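# Move the LP1 lid onto plate C15 in nest N1

## Task

Take the lid waiting at lid park LP1 and seat it completely on culture plate C15, which sits in nest N1. C15 must stay exactly where it began. The lid has to rest there on its own, not be held in place by the robot, so release the lid and pull the gripper away at the end.

## Robot and tools

Robot and frame. There are two arms, left_arm and right_arm, each ending in a two-finger gripper. All reported poses use one world frame. Its origin is on the table surface midway between the arms, +x points out across the table, +z points up, and left_arm sits on the +y side. The names left and right do not refer to image sides. Each pose is end_effector_position (metres) plus end_effector_quat_wxyz. The position is the spot between the finger pads, roughly 1 cm short of the fingertips. In the gripper's own axes the fingers point along +z and close along y. Reported positions can be a little wrong, more so when an arm reaches far. Joint ranges in rad, base to gripper: waist -2.618 to 3.054, shoulder 0 to 3.142, elbow 0 to 3.142, wrist pitch -1.571 to 1.571, wrist yaw -1.571 to 1.571, wrist roll -2.094 to 2.094.

The row format. Both motion tools use a row of 14 numbers, all in [-1, 1], always covering both arms even if one stays still: left_arm dx, dy, dz, rx, ry, rz, opening, then right_arm dx, dy, dz, rx, ry, rz, opening. dx to rz are relative offsets, not poses: they are measured from that gripper's measured pose and expressed in the gripper's own axes. A value of 1.0 stands for 0.6 m of travel or 180 degrees of turn; rx, ry, rz form a single rotation vector. The opening is absolute, not an offset: +1 means fully open (0.094 m), -1 means closed.

execute_actions takes actions, a list of up to 15 actions. Each action is a table of up to 15 rows; each row is applied for one control step of 1/30 s, and if fewer than 15 rows are given the last row repeats to fill 15 steps. Every row in an action is an offset from the pose measured at the start of that action, not from the row before. For the first action of a call, that start is the last pose a result reported. An empty list simply returns the current state and images. Each step, the commanded pose is clipped to within 70 mm and 16 degrees of the measured pose, so large offsets need several actions; after an action the arm goes no further than its last clipped pose. When position and orientation conflict, position wins.

move takes target (one 14-number row, offsets taken from the pose in the most recent result that shows one), speed (m/s, 0.002 to 0.5, default 0.25; turning capped at twice this in rad/s) and blocking. It drives each gripper in a straight line; both paths finish together and last 0.5 to 10 s, cut off at 10 s if longer. Paths ignore obstacles and the other arm. Grippers can lag, drift and overshoot speed, mostly near full arm stretch. The opening is sent when the move begins. Faster contact hits harder, and aiming further beyond a contact presses harder. The result adds a move: line giving the ending (done, off_target, moving, held, fault) and any limits: paced means the sent pose was clipped; held means a check blocked steps, after which the arm may jump ahead quickly. It also lists each gripper's distance from its target. With blocking=false the result comes back after 0.5 s while the arm keeps going; call wait or stop before sending anything else.

wait takes seconds (0 to 10) and lets the scene run with the last command held; it returns early if a running move ends. stop brakes a running move; fast arms need room to stop, and the fingers keep moving. zoom_image takes camera (cam_head_left, cam_head_right, cam_high, cam_low, cam_left_wrist, cam_right_wrist) and region [x0, y0, x1, y1] in that camera's pixels, origin top-left, at most 504 by 504. Head, high and low images are 896x504; wrist images are 504x504 fisheye. Calibration data is given for each camera and may be off by a few degrees or millimetres. finished_scene takes scene, the number of the current scene, and ends it irreversibly; the goal must already hold.

Reading results. Each result has a state line per arm, camera images, Hand target lines (where the controller is now steering each gripper), and for action calls some per-step positions; HELD with an arm label means that step was partly held back. A pose unreachable line means the clearance check changed or blocked that arm's command. grip_measured is the measured finger opening on the command scale; the last Joint positions value is the opening in metres. Readings can be off by about 1 mm per gripper. FAULT lines report arm stops. MOTOR HOT appears from 75 °C; at 90 °C the arm stops for 10 s, and at 100 °C it goes limp and falls, so avoid holding loads longer than needed.

Practical notes. Arms tend to end a centimetre or more too low, and zero offsets let them sink further. To keep an arm steady, send it the offset back to its desired pose in a reply's first call and zeros afterwards, raising the aim if it still sags. To hold the lid, command an opening about 0.03 below grip_measured; smaller differences grip more lightly. Grip force tops out around 50 to 62 N per pad and is weaker on very thin parts. Something may occasionally tug the held lid or nudge loose objects.

Suggested order: park the unused arm out of the way; open the working gripper; approach the lid at LP1 from above; close on it and lift; carry it over C15 in N1; lower gently until it sits flat and fully down without shifting the plate; open, check it stays, then retreat upward.

Avoid: knocking anything off the table, dropping or slamming the lid, pushing hard on C15, and letting the arms collide or press on each other.

Each tool is called after ">>>" in YAML: its name, and indented under it one key for each argument.

## Session

>>> execute_actions:
  actions: []

Scene clock: 0.00 s.
left_arm: end_effector_position=(+0.2477, +0.5197, +0.2354) grip_measured=+1.000 end_effector_quat_wxyz=(+0.532, -0.448, +0.660, -0.283) | right_arm: end_effector_position=(+0.5377, -0.1772, +0.3885) grip_measured=+1.000 end_effector_quat_wxyz=(+0.580, -0.609, +0.441, -0.313)
Joint positions: left_arm=[ 1.525  1.15   0.803 -0.414  1.162 -0.367  0.094] | right_arm=[ 0.017  1.565  1.48  -0.052 -0.262 -1.475  0.094]
Joint velocities: left_arm=[-0.002 -0.007 -0.017  0.022 -0.037 -0.007  0.   ] | right_arm=[-0.017  0.007 -0.007  0.022 -0.022 -0.051  0.   ]
Hand target (left_arm): +0.249, +0.519, +0.246; +0.545, -0.430, +0.665, -0.276
Hand target (right_arm): +0.535, -0.177, +0.397; +0.587, -0.604, +0.439, -0.314
camera_calibration (this result's frames):
cam_left_wrist: T_world_to_cam=[[0.253541, -0.537308, 0.804374, 0.0222577], [-0.679838, -0.690525, -0.246973, 0.593661], [0.688141, -0.484226, -0.540359, 0.316608], [0, 0, 0, 1]] pos_world=[0.180079, 0.575207, 0.299797]
cam_right_wrist: T_world_to_cam=[[0.177416, -0.0473292, 0.982997, -0.483005], [-0.307545, -0.951484, 0.0096955, 0.0140621], [0.934847, -0.304036, -0.183365, -0.361997], [0, 0, 0, 1]] pos_world=[0.428429, -0.11954, 0.408279]

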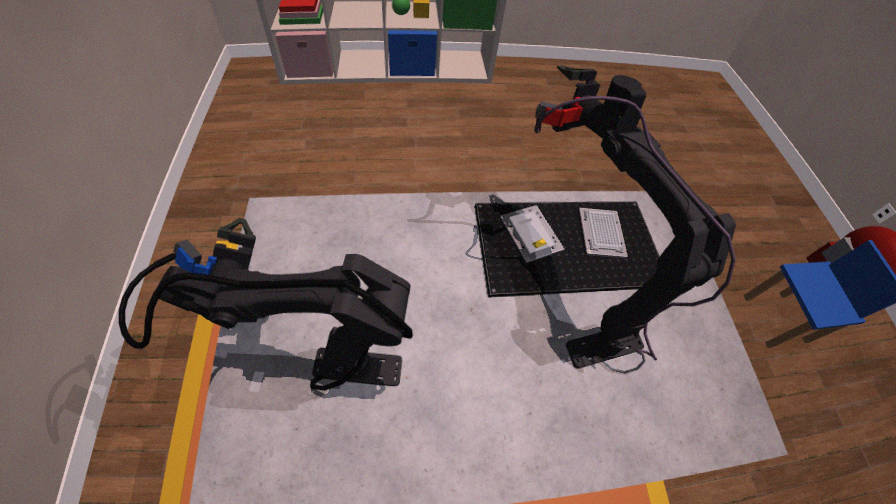

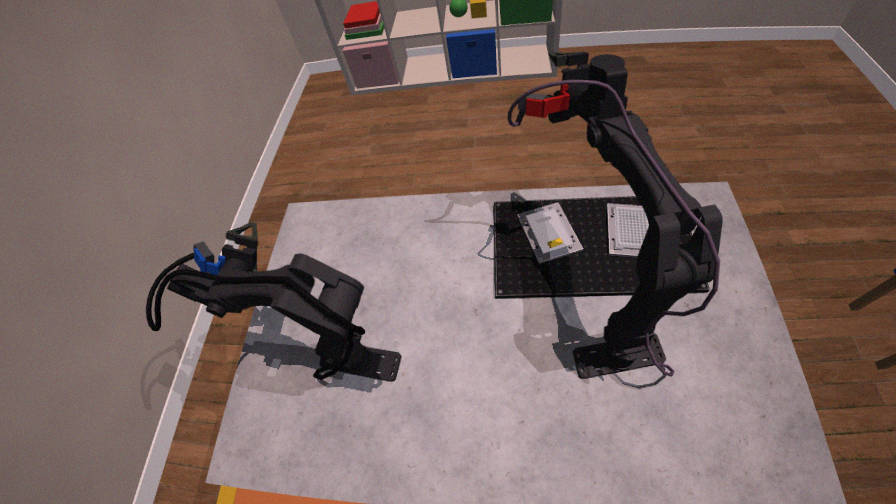

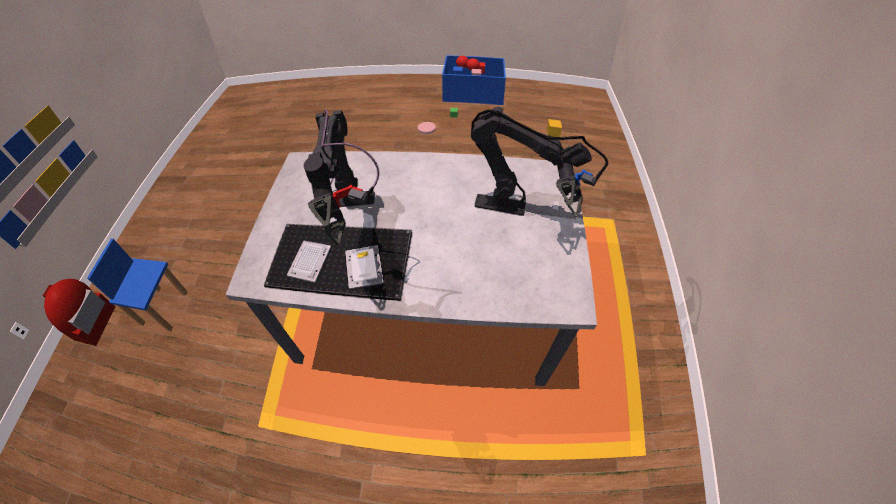

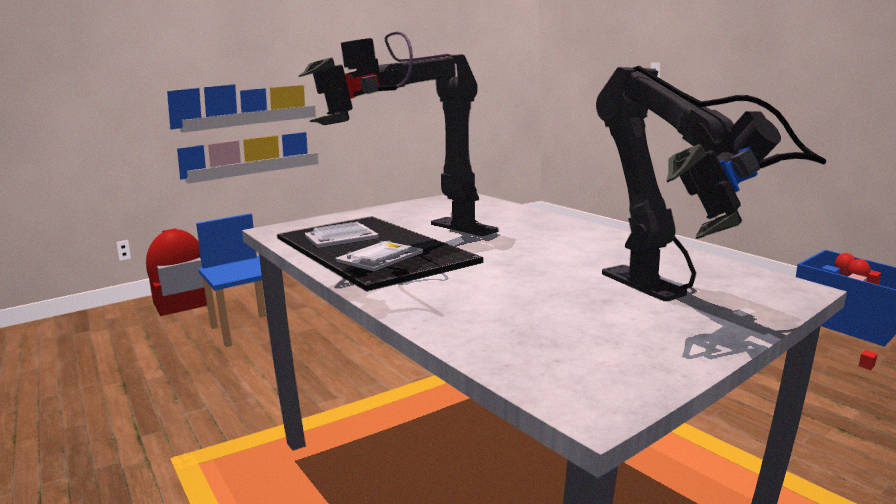

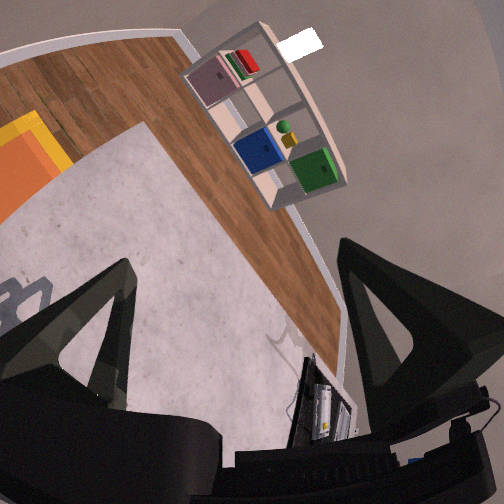

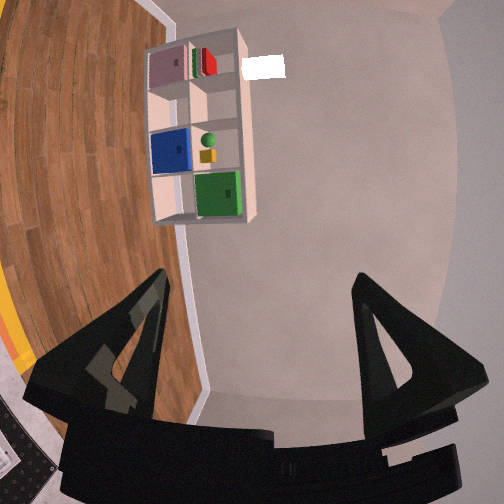

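>>> zoom_image:
  camera: "cam_head_left"
  region: [470, 185, 670, 305]

>>> zoom_image:
  camera: "cam_high"
  region: [260, 215, 420, 305]

Region (470, 185, 670, 305) of cam_head_left's 896x504 image, scaled by 2.520, with more detail than that image has; it fills the top 302 rows of this view, and the rest is white.

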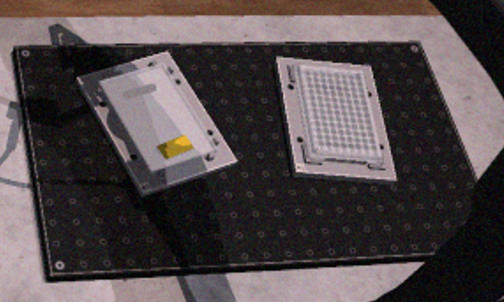

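Region (260, 215, 420, 305) of cam_high's 896x504 image, scaled by 3.150, with more detail than that image has; it fills the top 284 rows of this view, and the rest is white.

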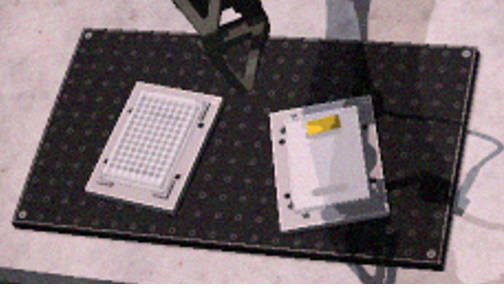

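>>> zoom_image:
  camera: "cam_head_left"
  region: [495, 198, 575, 268]

>>> zoom_image:
  camera: "cam_head_left"
  region: [570, 198, 640, 264]

>>> zoom_image:
  camera: "cam_high"
  region: [335, 238, 395, 295]

>>> zoom_image:
  camera: "cam_high"
  region: [278, 233, 340, 290]

Region (495, 198, 575, 268) of cam_head_left's 896x504 image, scaled by 6.300, with more detail than that image has; it fills the top 441 rows of this view, and the rest is white.

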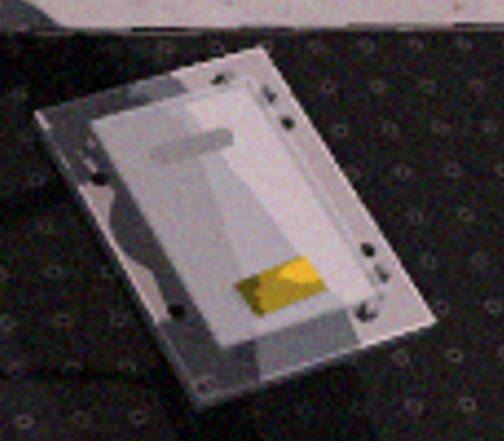

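Region (570, 198, 640, 264) of cam_head_left's 896x504 image, scaled by 7.200, with more detail than that image has; it fills the top 475 rows of this view, and the rest is white.

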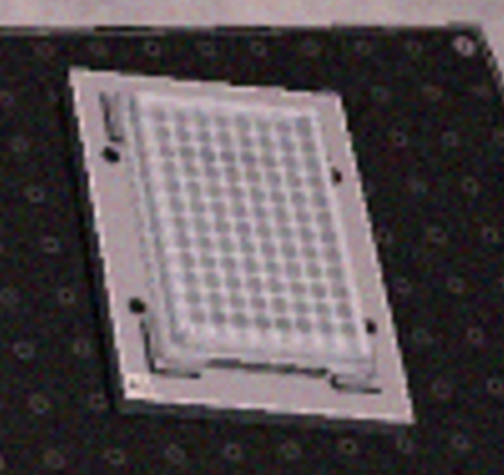

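Region (335, 238, 395, 295) of cam_high's 896x504 image, scaled by 8.400, with more detail than that image has; it fills the top 479 rows of this view, and the rest is white.

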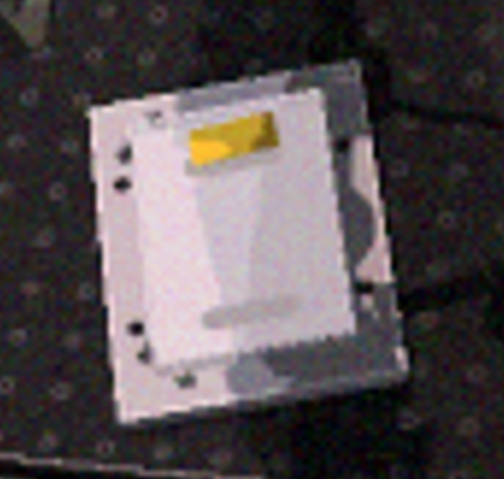

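Region (278, 233, 340, 290) of cam_high's 896x504 image, scaled by 8.129, with more detail than that image has; it fills the top 463 rows of this view, and the rest is white.

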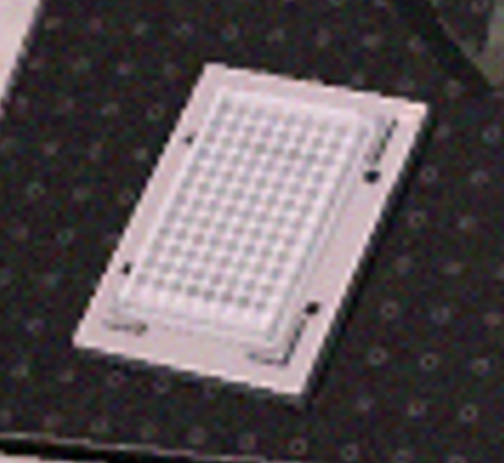

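>>> move:
  target: [0,0,0,0,0,0,1,-0.0420,0.5427,-0.1691,-0.3023,0.3997,0.4067,1]
  speed: 0.5

Scene clock: 4.97 s.
left_arm: end_effector_position=(+0.2474, +0.5204, +0.2348) grip_measured=+1.000 end_effector_quat_wxyz=(+0.532, -0.450, +0.661, -0.281) | right_arm: end_effector_position=(+0.3765, -0.1733, +0.0803) grip_measured=+1.000 end_effector_quat_wxyz=(-0.004, -0.161, +0.987, +0.001)
Joint positions: left_arm=[ 1.525  1.15   0.803 -0.414  1.157 -0.367  0.094] | right_arm=[ 0.239  1.927  1.538 -1.19  -0.003  0.083  0.094]
Joint velocities: left_arm=[-0.002  0.007  0.002 -0.007  0.066 -0.022  0.   ] | right_arm=[-0.012 -0.007 -0.012  0.037 -0.051  0.007  0.   ]
Hand target (left_arm): +0.248, +0.520, +0.235; +0.532, -0.448, +0.660, -0.283
Hand target (right_arm): +0.379, -0.175, +0.086; -0.002, -0.152, +0.988, +0.006
Off the commanded pose (left_arm): 0.001 m, 0 deg.
Off the commanded pose (right_arm): 0.008 m, 1 deg.
move: done
camera_calibration (this result's frames):
cam_left_wrist: T_world_to_cam=[[0.258521, -0.536896, 0.803063, 0.0220388], [-0.678049, -0.692975, -0.245019, 0.594196], [0.688052, -0.481174, -0.54319, 0.31589], [0, 0, 0, 1]] pos_world=[0.179848, 0.575594, 0.299479]
cam_right_wrist: T_world_to_cam=[[0.328785, -0.94434, -0.01103, -0.283961], [-0.679983, -0.244818, 0.69115, 0.179159], [-0.655381, -0.21974, -0.722627, 0.39008], [0, 0, 0, 1]] pos_world=[0.470838, -0.138578, 0.154924]

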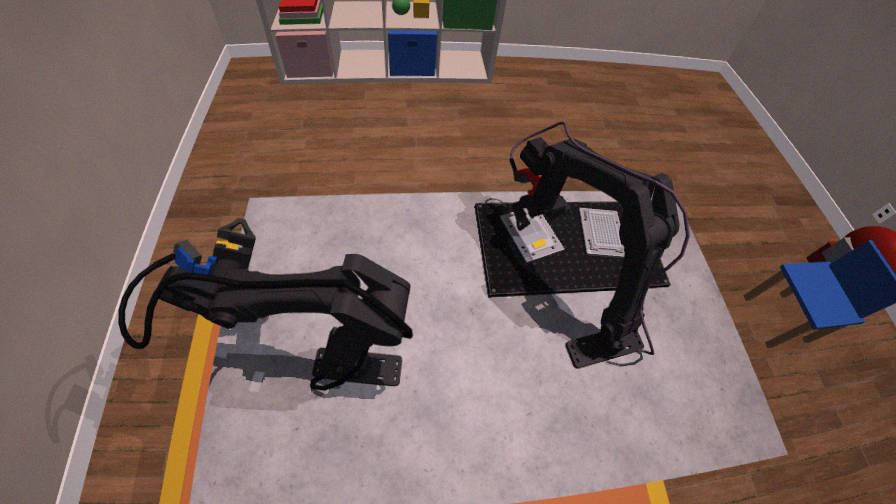

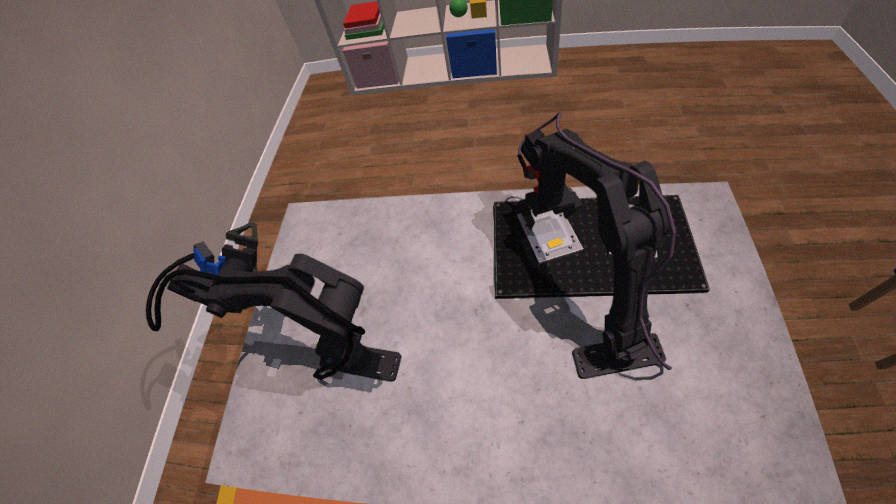

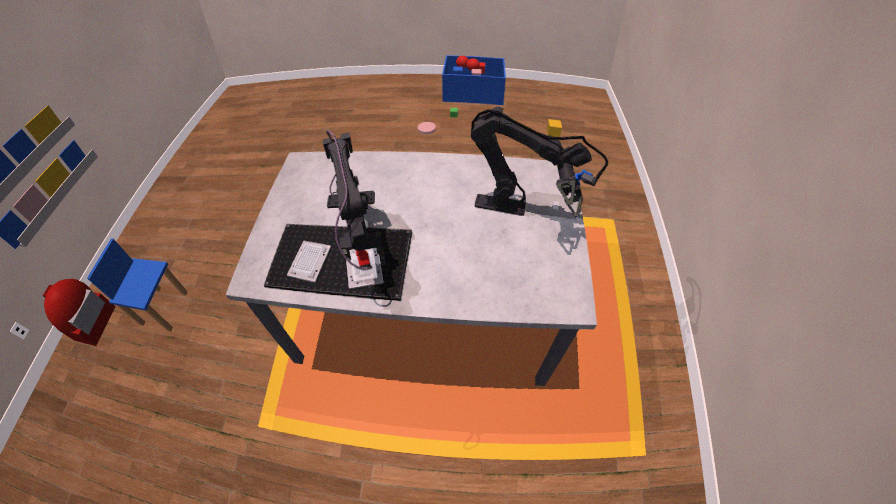

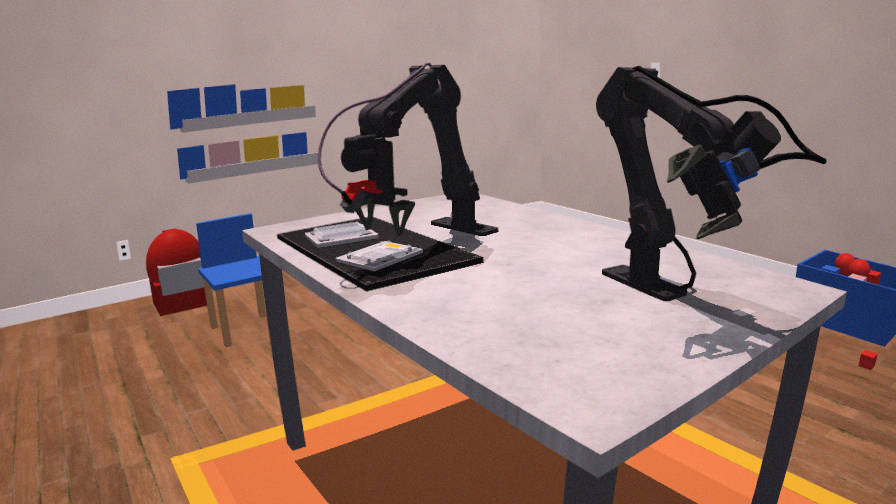

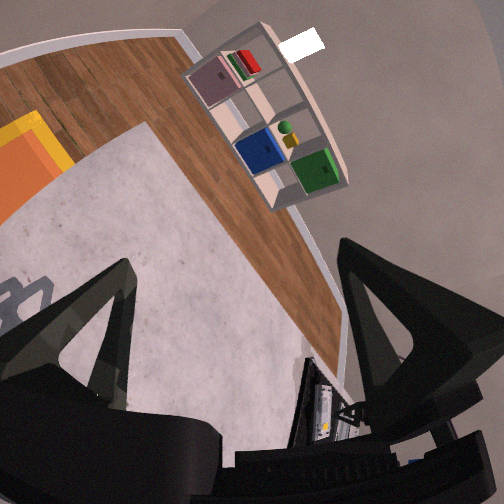

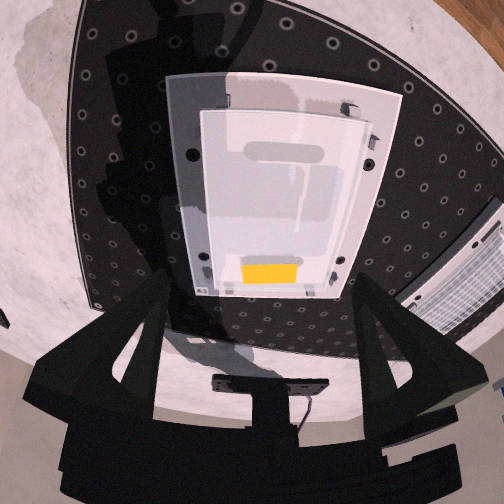

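>>> zoom_image:
  camera: "cam_right_wrist"
  region: [150, 60, 420, 310]

>>> zoom_image:
  camera: "cam_right_wrist"
  region: [170, 80, 260, 170]

>>> zoom_image:
  camera: "cam_right_wrist"
  region: [320, 85, 410, 175]

>>> zoom_image:
  camera: "cam_right_wrist"
  region: [140, 235, 260, 315]

>>> zoom_image:
  camera: "cam_right_wrist"
  region: [270, 235, 390, 315]

Region (150, 60, 420, 310) of cam_right_wrist's 504x504 image, scaled by 1.867, with more detail than that image has; it fills the top 467 rows of this view, and the rest is white.

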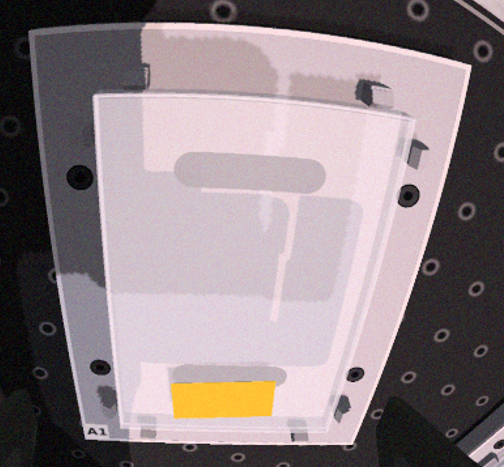

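Region (170, 80, 260, 170) of cam_right_wrist's 504x504 image, scaled by 5.600, with more detail than that image has.

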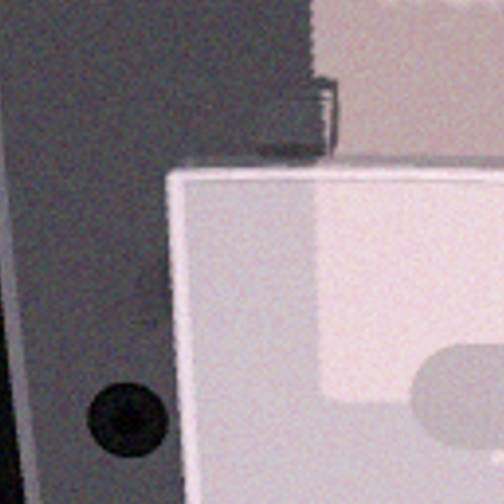

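Region (320, 85, 410, 175) of cam_right_wrist's 504x504 image, scaled by 5.600, with more detail than that image has.

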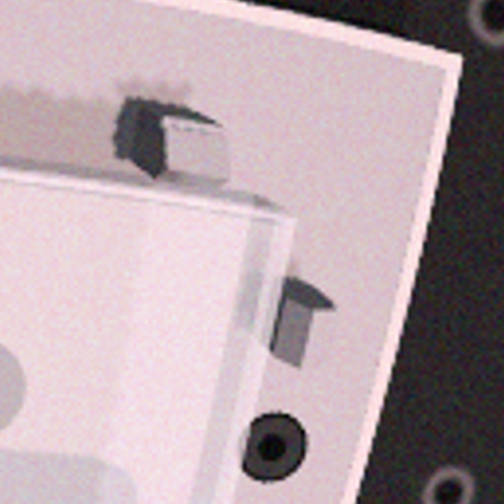

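Region (140, 235, 260, 315) of cam_right_wrist's 504x504 image, scaled by 4.200, with more detail than that image has.

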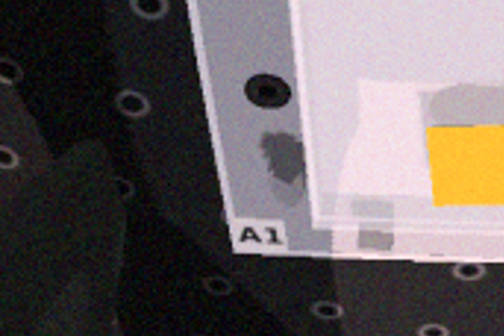

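Region (270, 235, 390, 315) of cam_right_wrist's 504x504 image, scaled by 4.200, with more detail than that image has.

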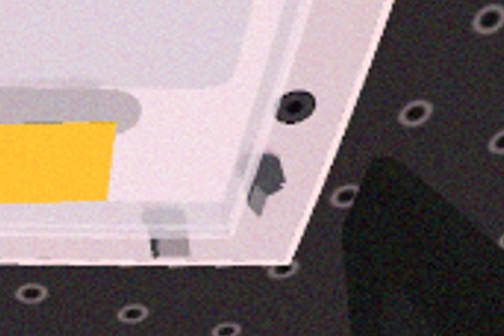

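>>> execute_actions:
  actions: []

Scene clock: 7.57 s.
left_arm: end_effector_position=(+0.2474, +0.5204, +0.2348) grip_measured=+1.000 end_effector_quat_wxyz=(+0.532, -0.450, +0.661, -0.281) | right_arm: end_effector_position=(+0.3762, -0.1731, +0.0804) grip_measured=+1.000 end_effector_quat_wxyz=(-0.005, -0.160, +0.987, +0.001)
Joint positions: left_arm=[ 1.525  1.15   0.803 -0.414  1.157 -0.367  0.094] | right_arm=[ 0.239  1.927  1.538 -1.191 -0.005  0.085  0.094]
Joint velocities: left_arm=[-0.002 -0.022 -0.002 -0.022  0.022  0.037  0.   ] | right_arm=[-0.017 -0.002  0.007 -0.066  0.007 -0.066  0.   ]
Hand target (left_arm): +0.248, +0.520, +0.235; +0.532, -0.448, +0.660, -0.283
Hand target (right_arm): +0.379, -0.175, +0.086; -0.002, -0.152, +0.988, +0.006
Off the commanded pose (left_arm): 0.001 m, 0 deg.
Off the commanded pose (right_arm): 0.008 m, 1 deg.
camera_calibration (this result's frames):
cam_left_wrist: T_world_to_cam=[[0.258521, -0.536896, 0.803063, 0.0220388], [-0.678049, -0.692975, -0.245019, 0.594196], [0.688052, -0.481174, -0.54319, 0.31589], [0, 0, 0, 1]] pos_world=[0.179848, 0.575594, 0.299479]
cam_right_wrist: T_world_to_cam=[[0.326952, -0.944954, -0.0128612, -0.282904], [-0.679446, -0.244502, 0.691789, 0.178807], [-0.656853, -0.217443, -0.721986, 0.390831], [0, 0, 0, 1]] pos_world=[0.470704, -0.138629, 0.15484]

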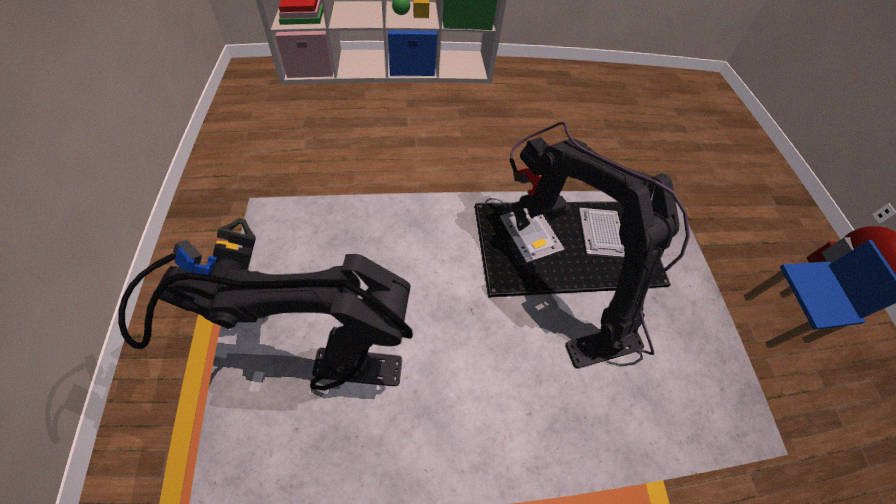

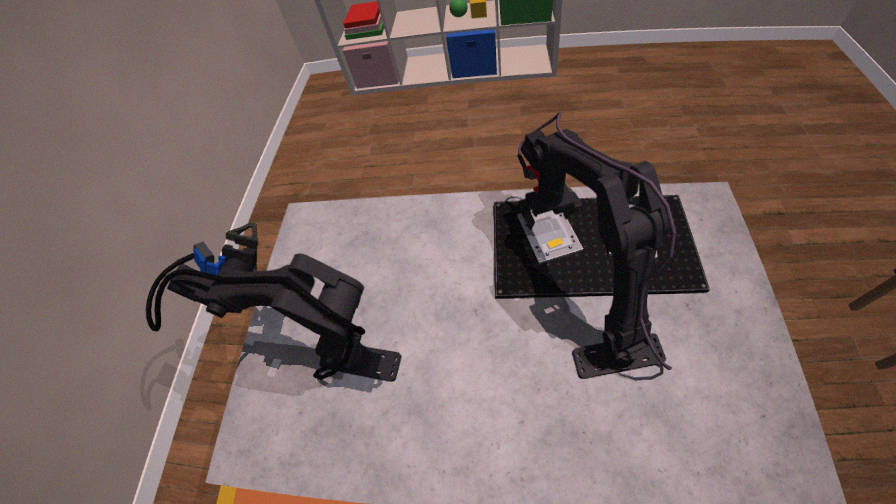

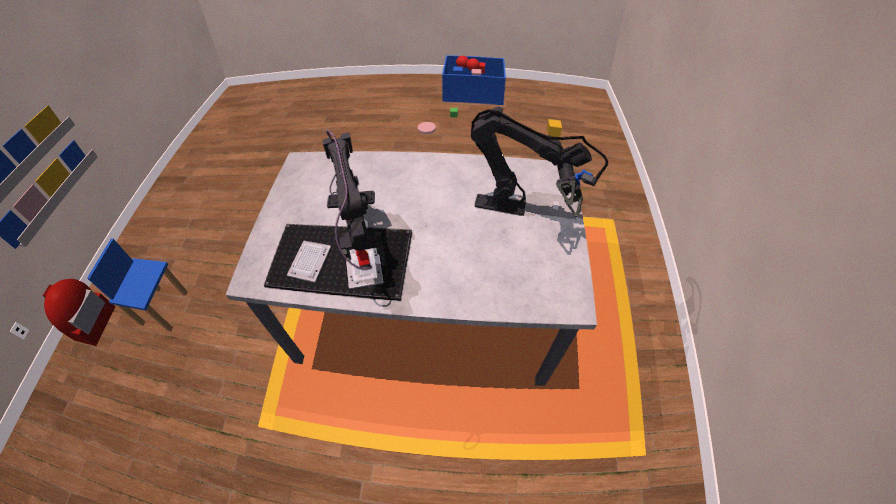

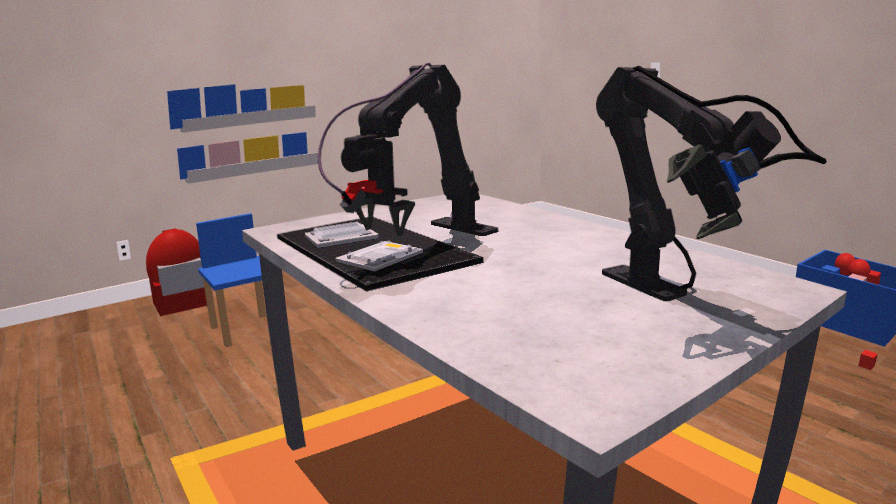

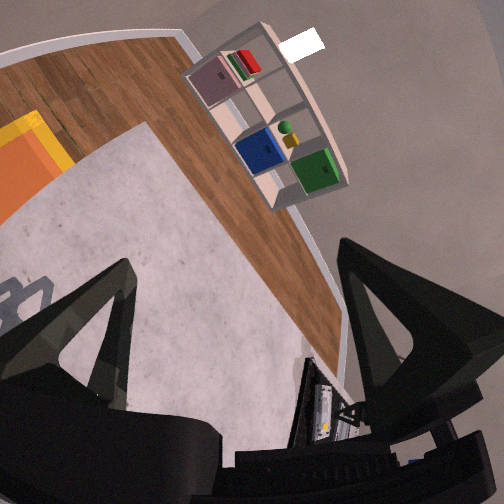

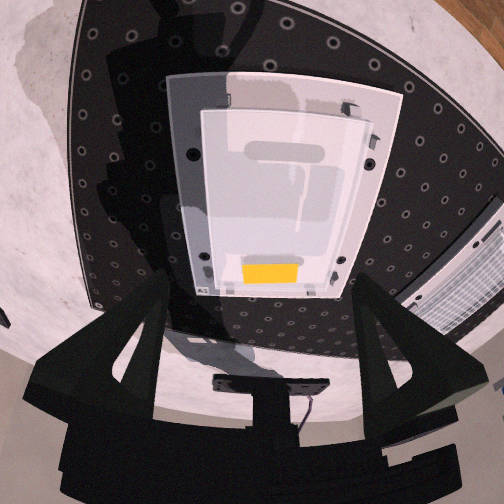

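>>> zoom_image:
  camera: "cam_right_wrist"
  region: [150, 60, 420, 310]

Region (150, 60, 420, 310) of cam_right_wrist's 504x504 image, scaled by 1.867, with more detail than that image has; it fills the top 467 rows of this view, and the rest is white.

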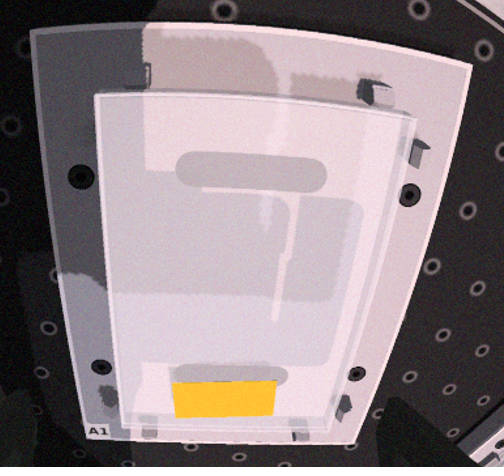

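>>> zoom_image:
  camera: "cam_right_wrist"
  region: [120, 240, 400, 340]

>>> zoom_image:
  camera: "cam_left_wrist"
  region: [80, 200, 420, 400]

Region (120, 240, 400, 340) of cam_right_wrist's 504x504 image, scaled by 1.800, with more detail than that image has; it fills the top 180 rows of this view, and the rest is white.

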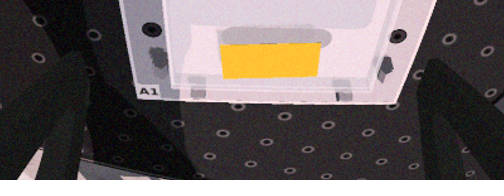

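Region (80, 200, 420, 400) of cam_left_wrist's 504x504 image, scaled by 1.482, with more detail than that image has; it fills the top 296 rows of this view, and the rest is white.

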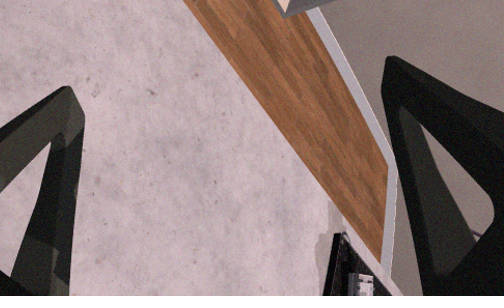

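>>> move:
  target: [0,0,0,0,0,0,1, -0.015,-0.0195,0.03,0,0,0,1]
  speed: 0.05

Scene clock: 9.50 s.
left_arm: end_effector_position=(+0.2472, +0.5211, +0.2342) grip_measured=+1.000 end_effector_quat_wxyz=(+0.531, -0.451, +0.661, -0.279) | right_arm: end_effector_position=(+0.3848, -0.1788, +0.0672) grip_measured=+1.000 end_effector_quat_wxyz=(-0.009, -0.162, +0.987, +0.001)
Joint positions: left_arm=[ 1.525  1.15   0.803 -0.414  1.151 -0.367  0.094] | right_arm=[ 0.215  1.965  1.538 -1.161 -0.005  0.057  0.094]
Joint velocities: left_arm=[-0.002  0.017 -0.007 -0.022  0.051  0.037  0.   ] | right_arm=[-0.007  0.002 -0.012  0.037  0.022  0.037  0.   ]
Hand target (left_arm): +0.247, +0.520, +0.235; +0.532, -0.450, +0.661, -0.281
Hand target (right_arm): +0.388, -0.181, +0.062; -0.005, -0.160, +0.987, +0.002
Off the commanded pose (left_arm): 0.001 m, 0 deg.
Off the commanded pose (right_arm): 0.007 m, 1 deg.
move: done
camera_calibration (this result's frames):
cam_left_wrist: T_world_to_cam=[[0.263494, -0.536463, 0.801735, 0.0218153], [-0.676245, -0.69542, -0.243073, 0.594729], [0.687942, -0.47812, -0.546019, 0.315172], [0, 0, 0, 1]] pos_world=[0.179614, 0.575979, 0.299163]
cam_right_wrist: T_world_to_cam=[[0.330813, -0.943611, -0.0127174, -0.292523], [-0.673031, -0.245356, 0.697732, 0.189316], [-0.661507, -0.222259, -0.716246, 0.386276], [0, 0, 0, 1]] pos_world=[0.47971, -0.143724, 0.140857]

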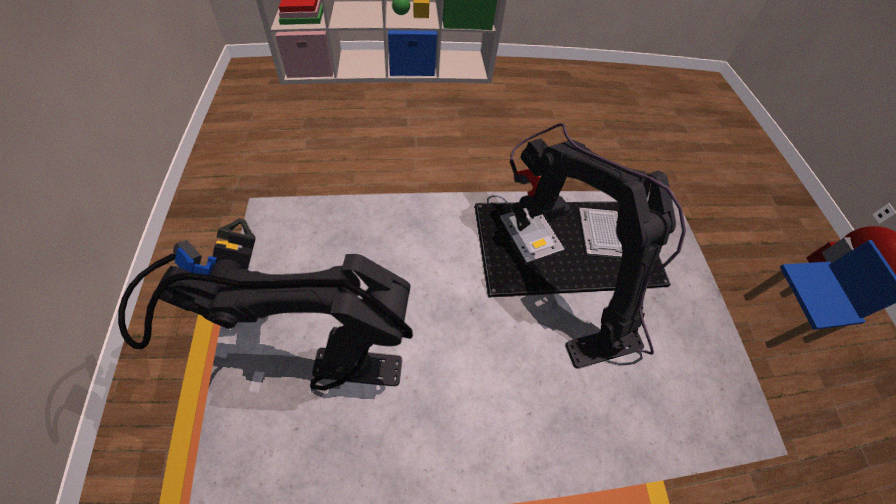

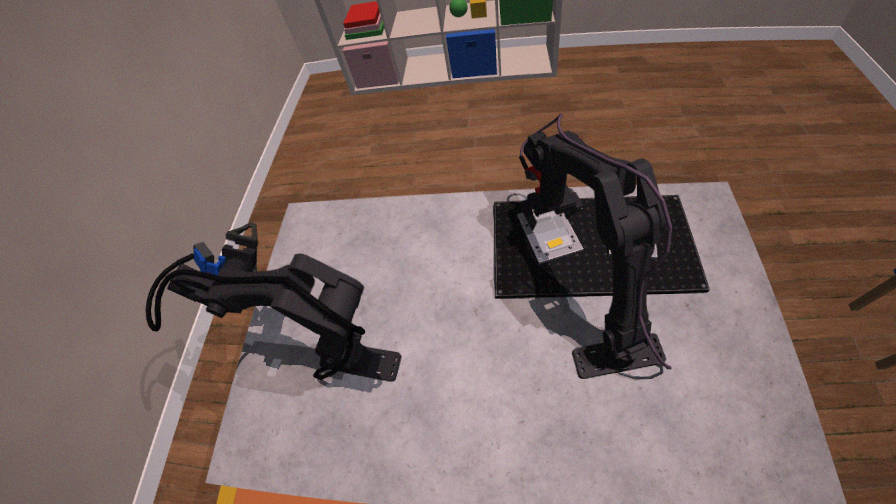

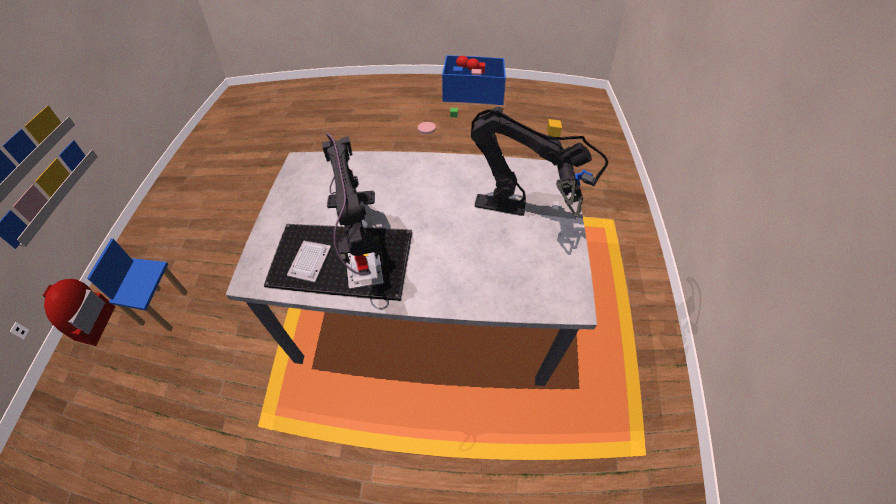

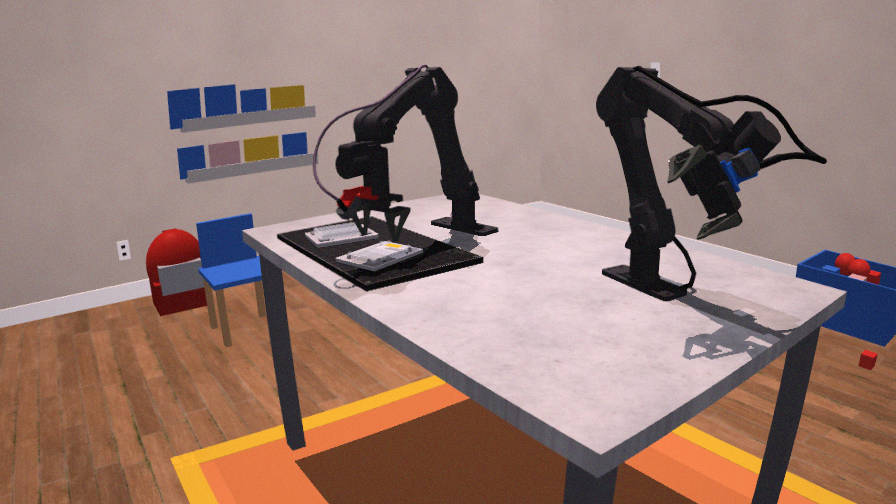

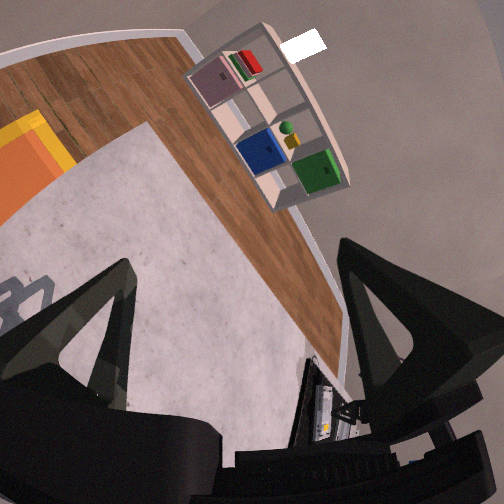

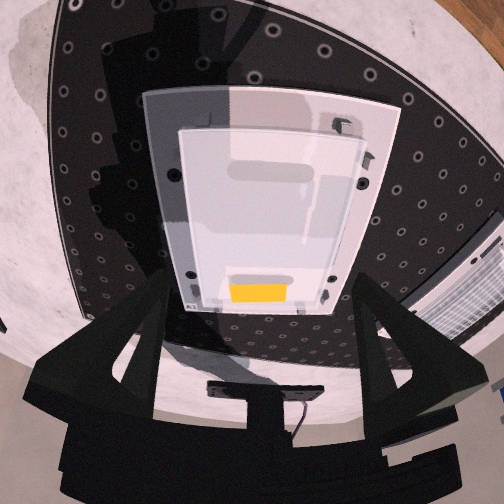

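>>> zoom_image:
  camera: "cam_right_wrist"
  region: [140, 90, 410, 330]

Region (140, 90, 410, 330) of cam_right_wrist's 504x504 image, scaled by 1.867, with more detail than that image has.

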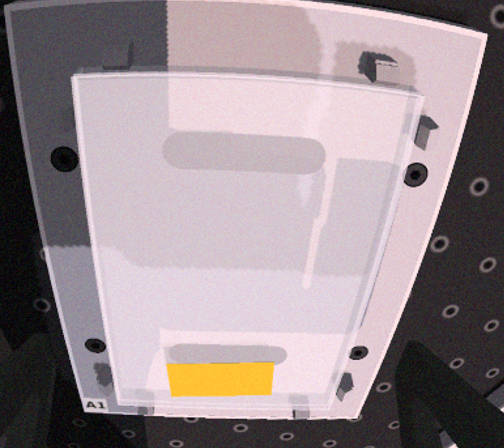

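>>> move:
  target: [0,0,0,0,0,0,1, 0.0005,-0.0127,0.0357,0,-0.007,0.0067,1]
  speed: 0.045

Scene clock: 11.80 s.
left_arm: end_effector_position=(+0.2469, +0.5218, +0.2336) grip_measured=+1.000 end_effector_quat_wxyz=(+0.531, -0.453, +0.661, -0.277) | right_arm: end_effector_position=(+0.3819, -0.1835, +0.0467) grip_measured=+1.000 end_effector_quat_wxyz=(-0.008, -0.158, +0.987, +0.001)
Joint positions: left_arm=[ 1.525  1.15   0.803 -0.414  1.146 -0.367  0.094] | right_arm=[ 0.206  1.965  1.455 -1.076 -0.005  0.056  0.094]
Joint velocities: left_arm=[-0.022 -0.002 -0.007 -0.051  0.007 -0.037  0.   ] | right_arm=[-0.012 -0.017 -0.002 -0.037 -0.037 -0.007  0.   ]
Hand target (left_arm): +0.247, +0.521, +0.234; +0.531, -0.451, +0.661, -0.279
Hand target (right_arm): +0.387, -0.186, +0.046; +0.002, -0.152, +0.988, +0.002
Off the commanded pose (left_arm): 0.001 m, 0 deg.
Off the commanded pose (right_arm): 0.005 m, 1 deg.
move: done
camera_calibration (this result's frames):
cam_left_wrist: T_world_to_cam=[[0.268461, -0.53601, 0.800389, 0.0215873], [-0.674424, -0.697858, -0.241136, 0.59526], [0.687809, -0.475065, -0.548846, 0.314454], [0, 0, 0, 1]] pos_world=[0.179378, 0.576364, 0.298847]
cam_right_wrist: T_world_to_cam=[[0.323256, -0.946225, -0.0127878, -0.293876], [-0.675717, -0.240262, 0.696908, 0.202507], [-0.662505, -0.216639, -0.717046, 0.370039], [0, 0, 0, 1]] pos_world=[0.476987, -0.149253, 0.120448]

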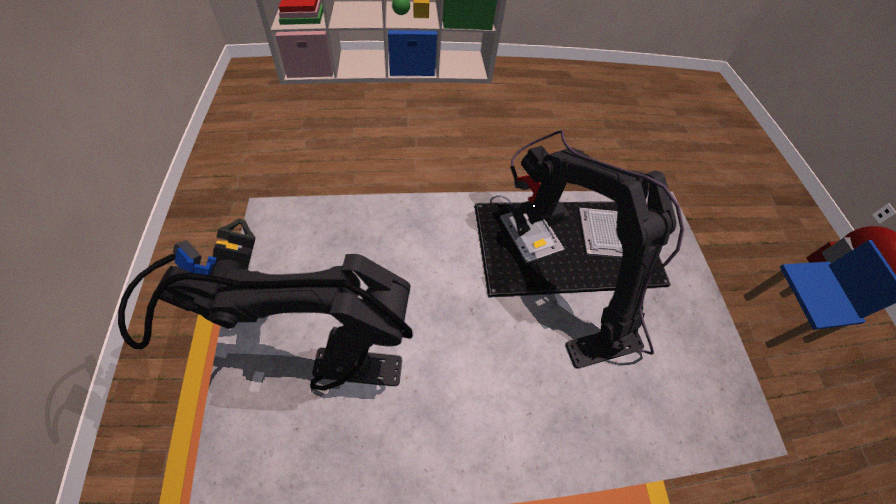

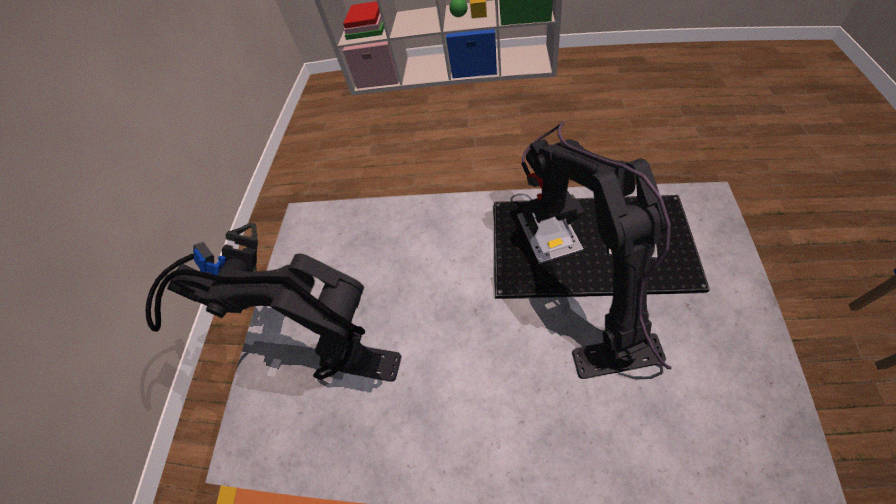

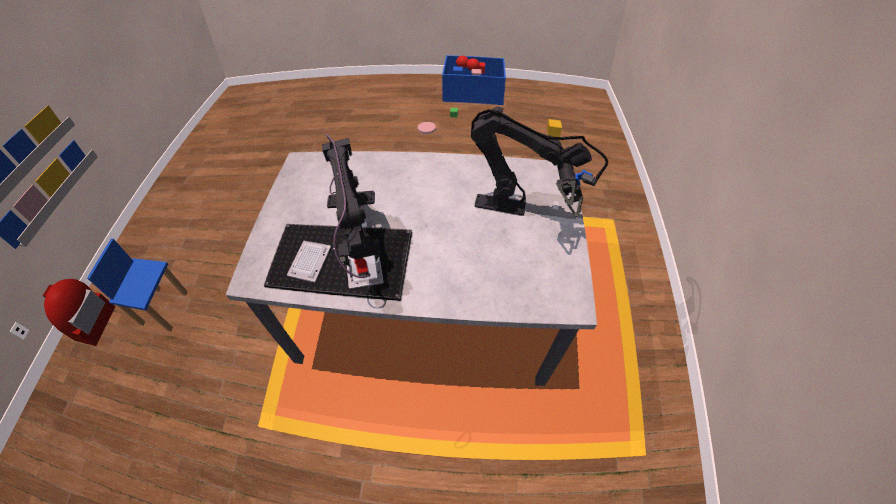

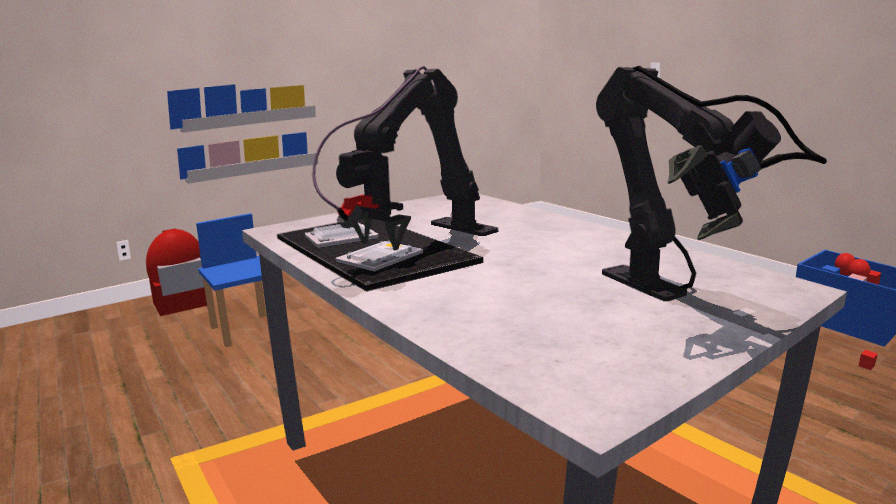

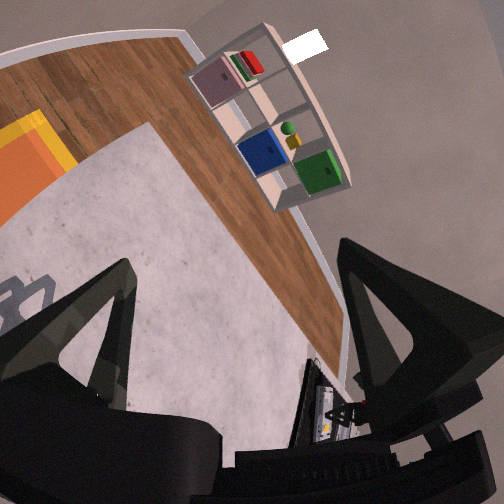

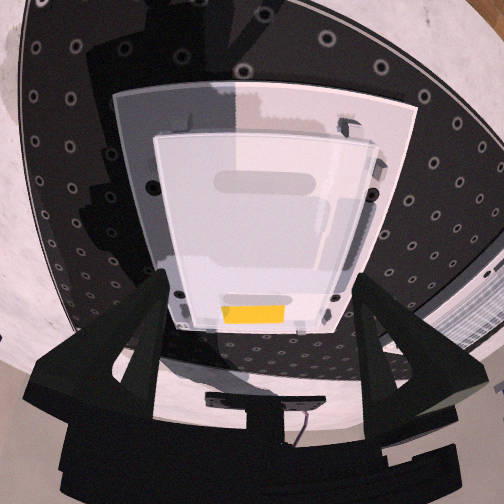

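>>> zoom_image:
  camera: "cam_right_wrist"
  region: [130, 110, 410, 350]

Region (130, 110, 410, 350) of cam_right_wrist's 504x504 image, scaled by 1.800, with more detail than that image has; it fills the top 432 rows of this view, and the rest is white.

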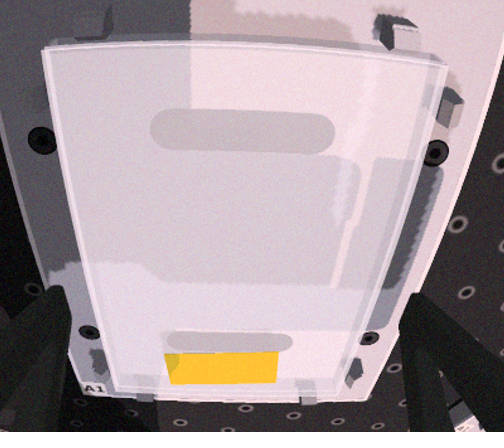

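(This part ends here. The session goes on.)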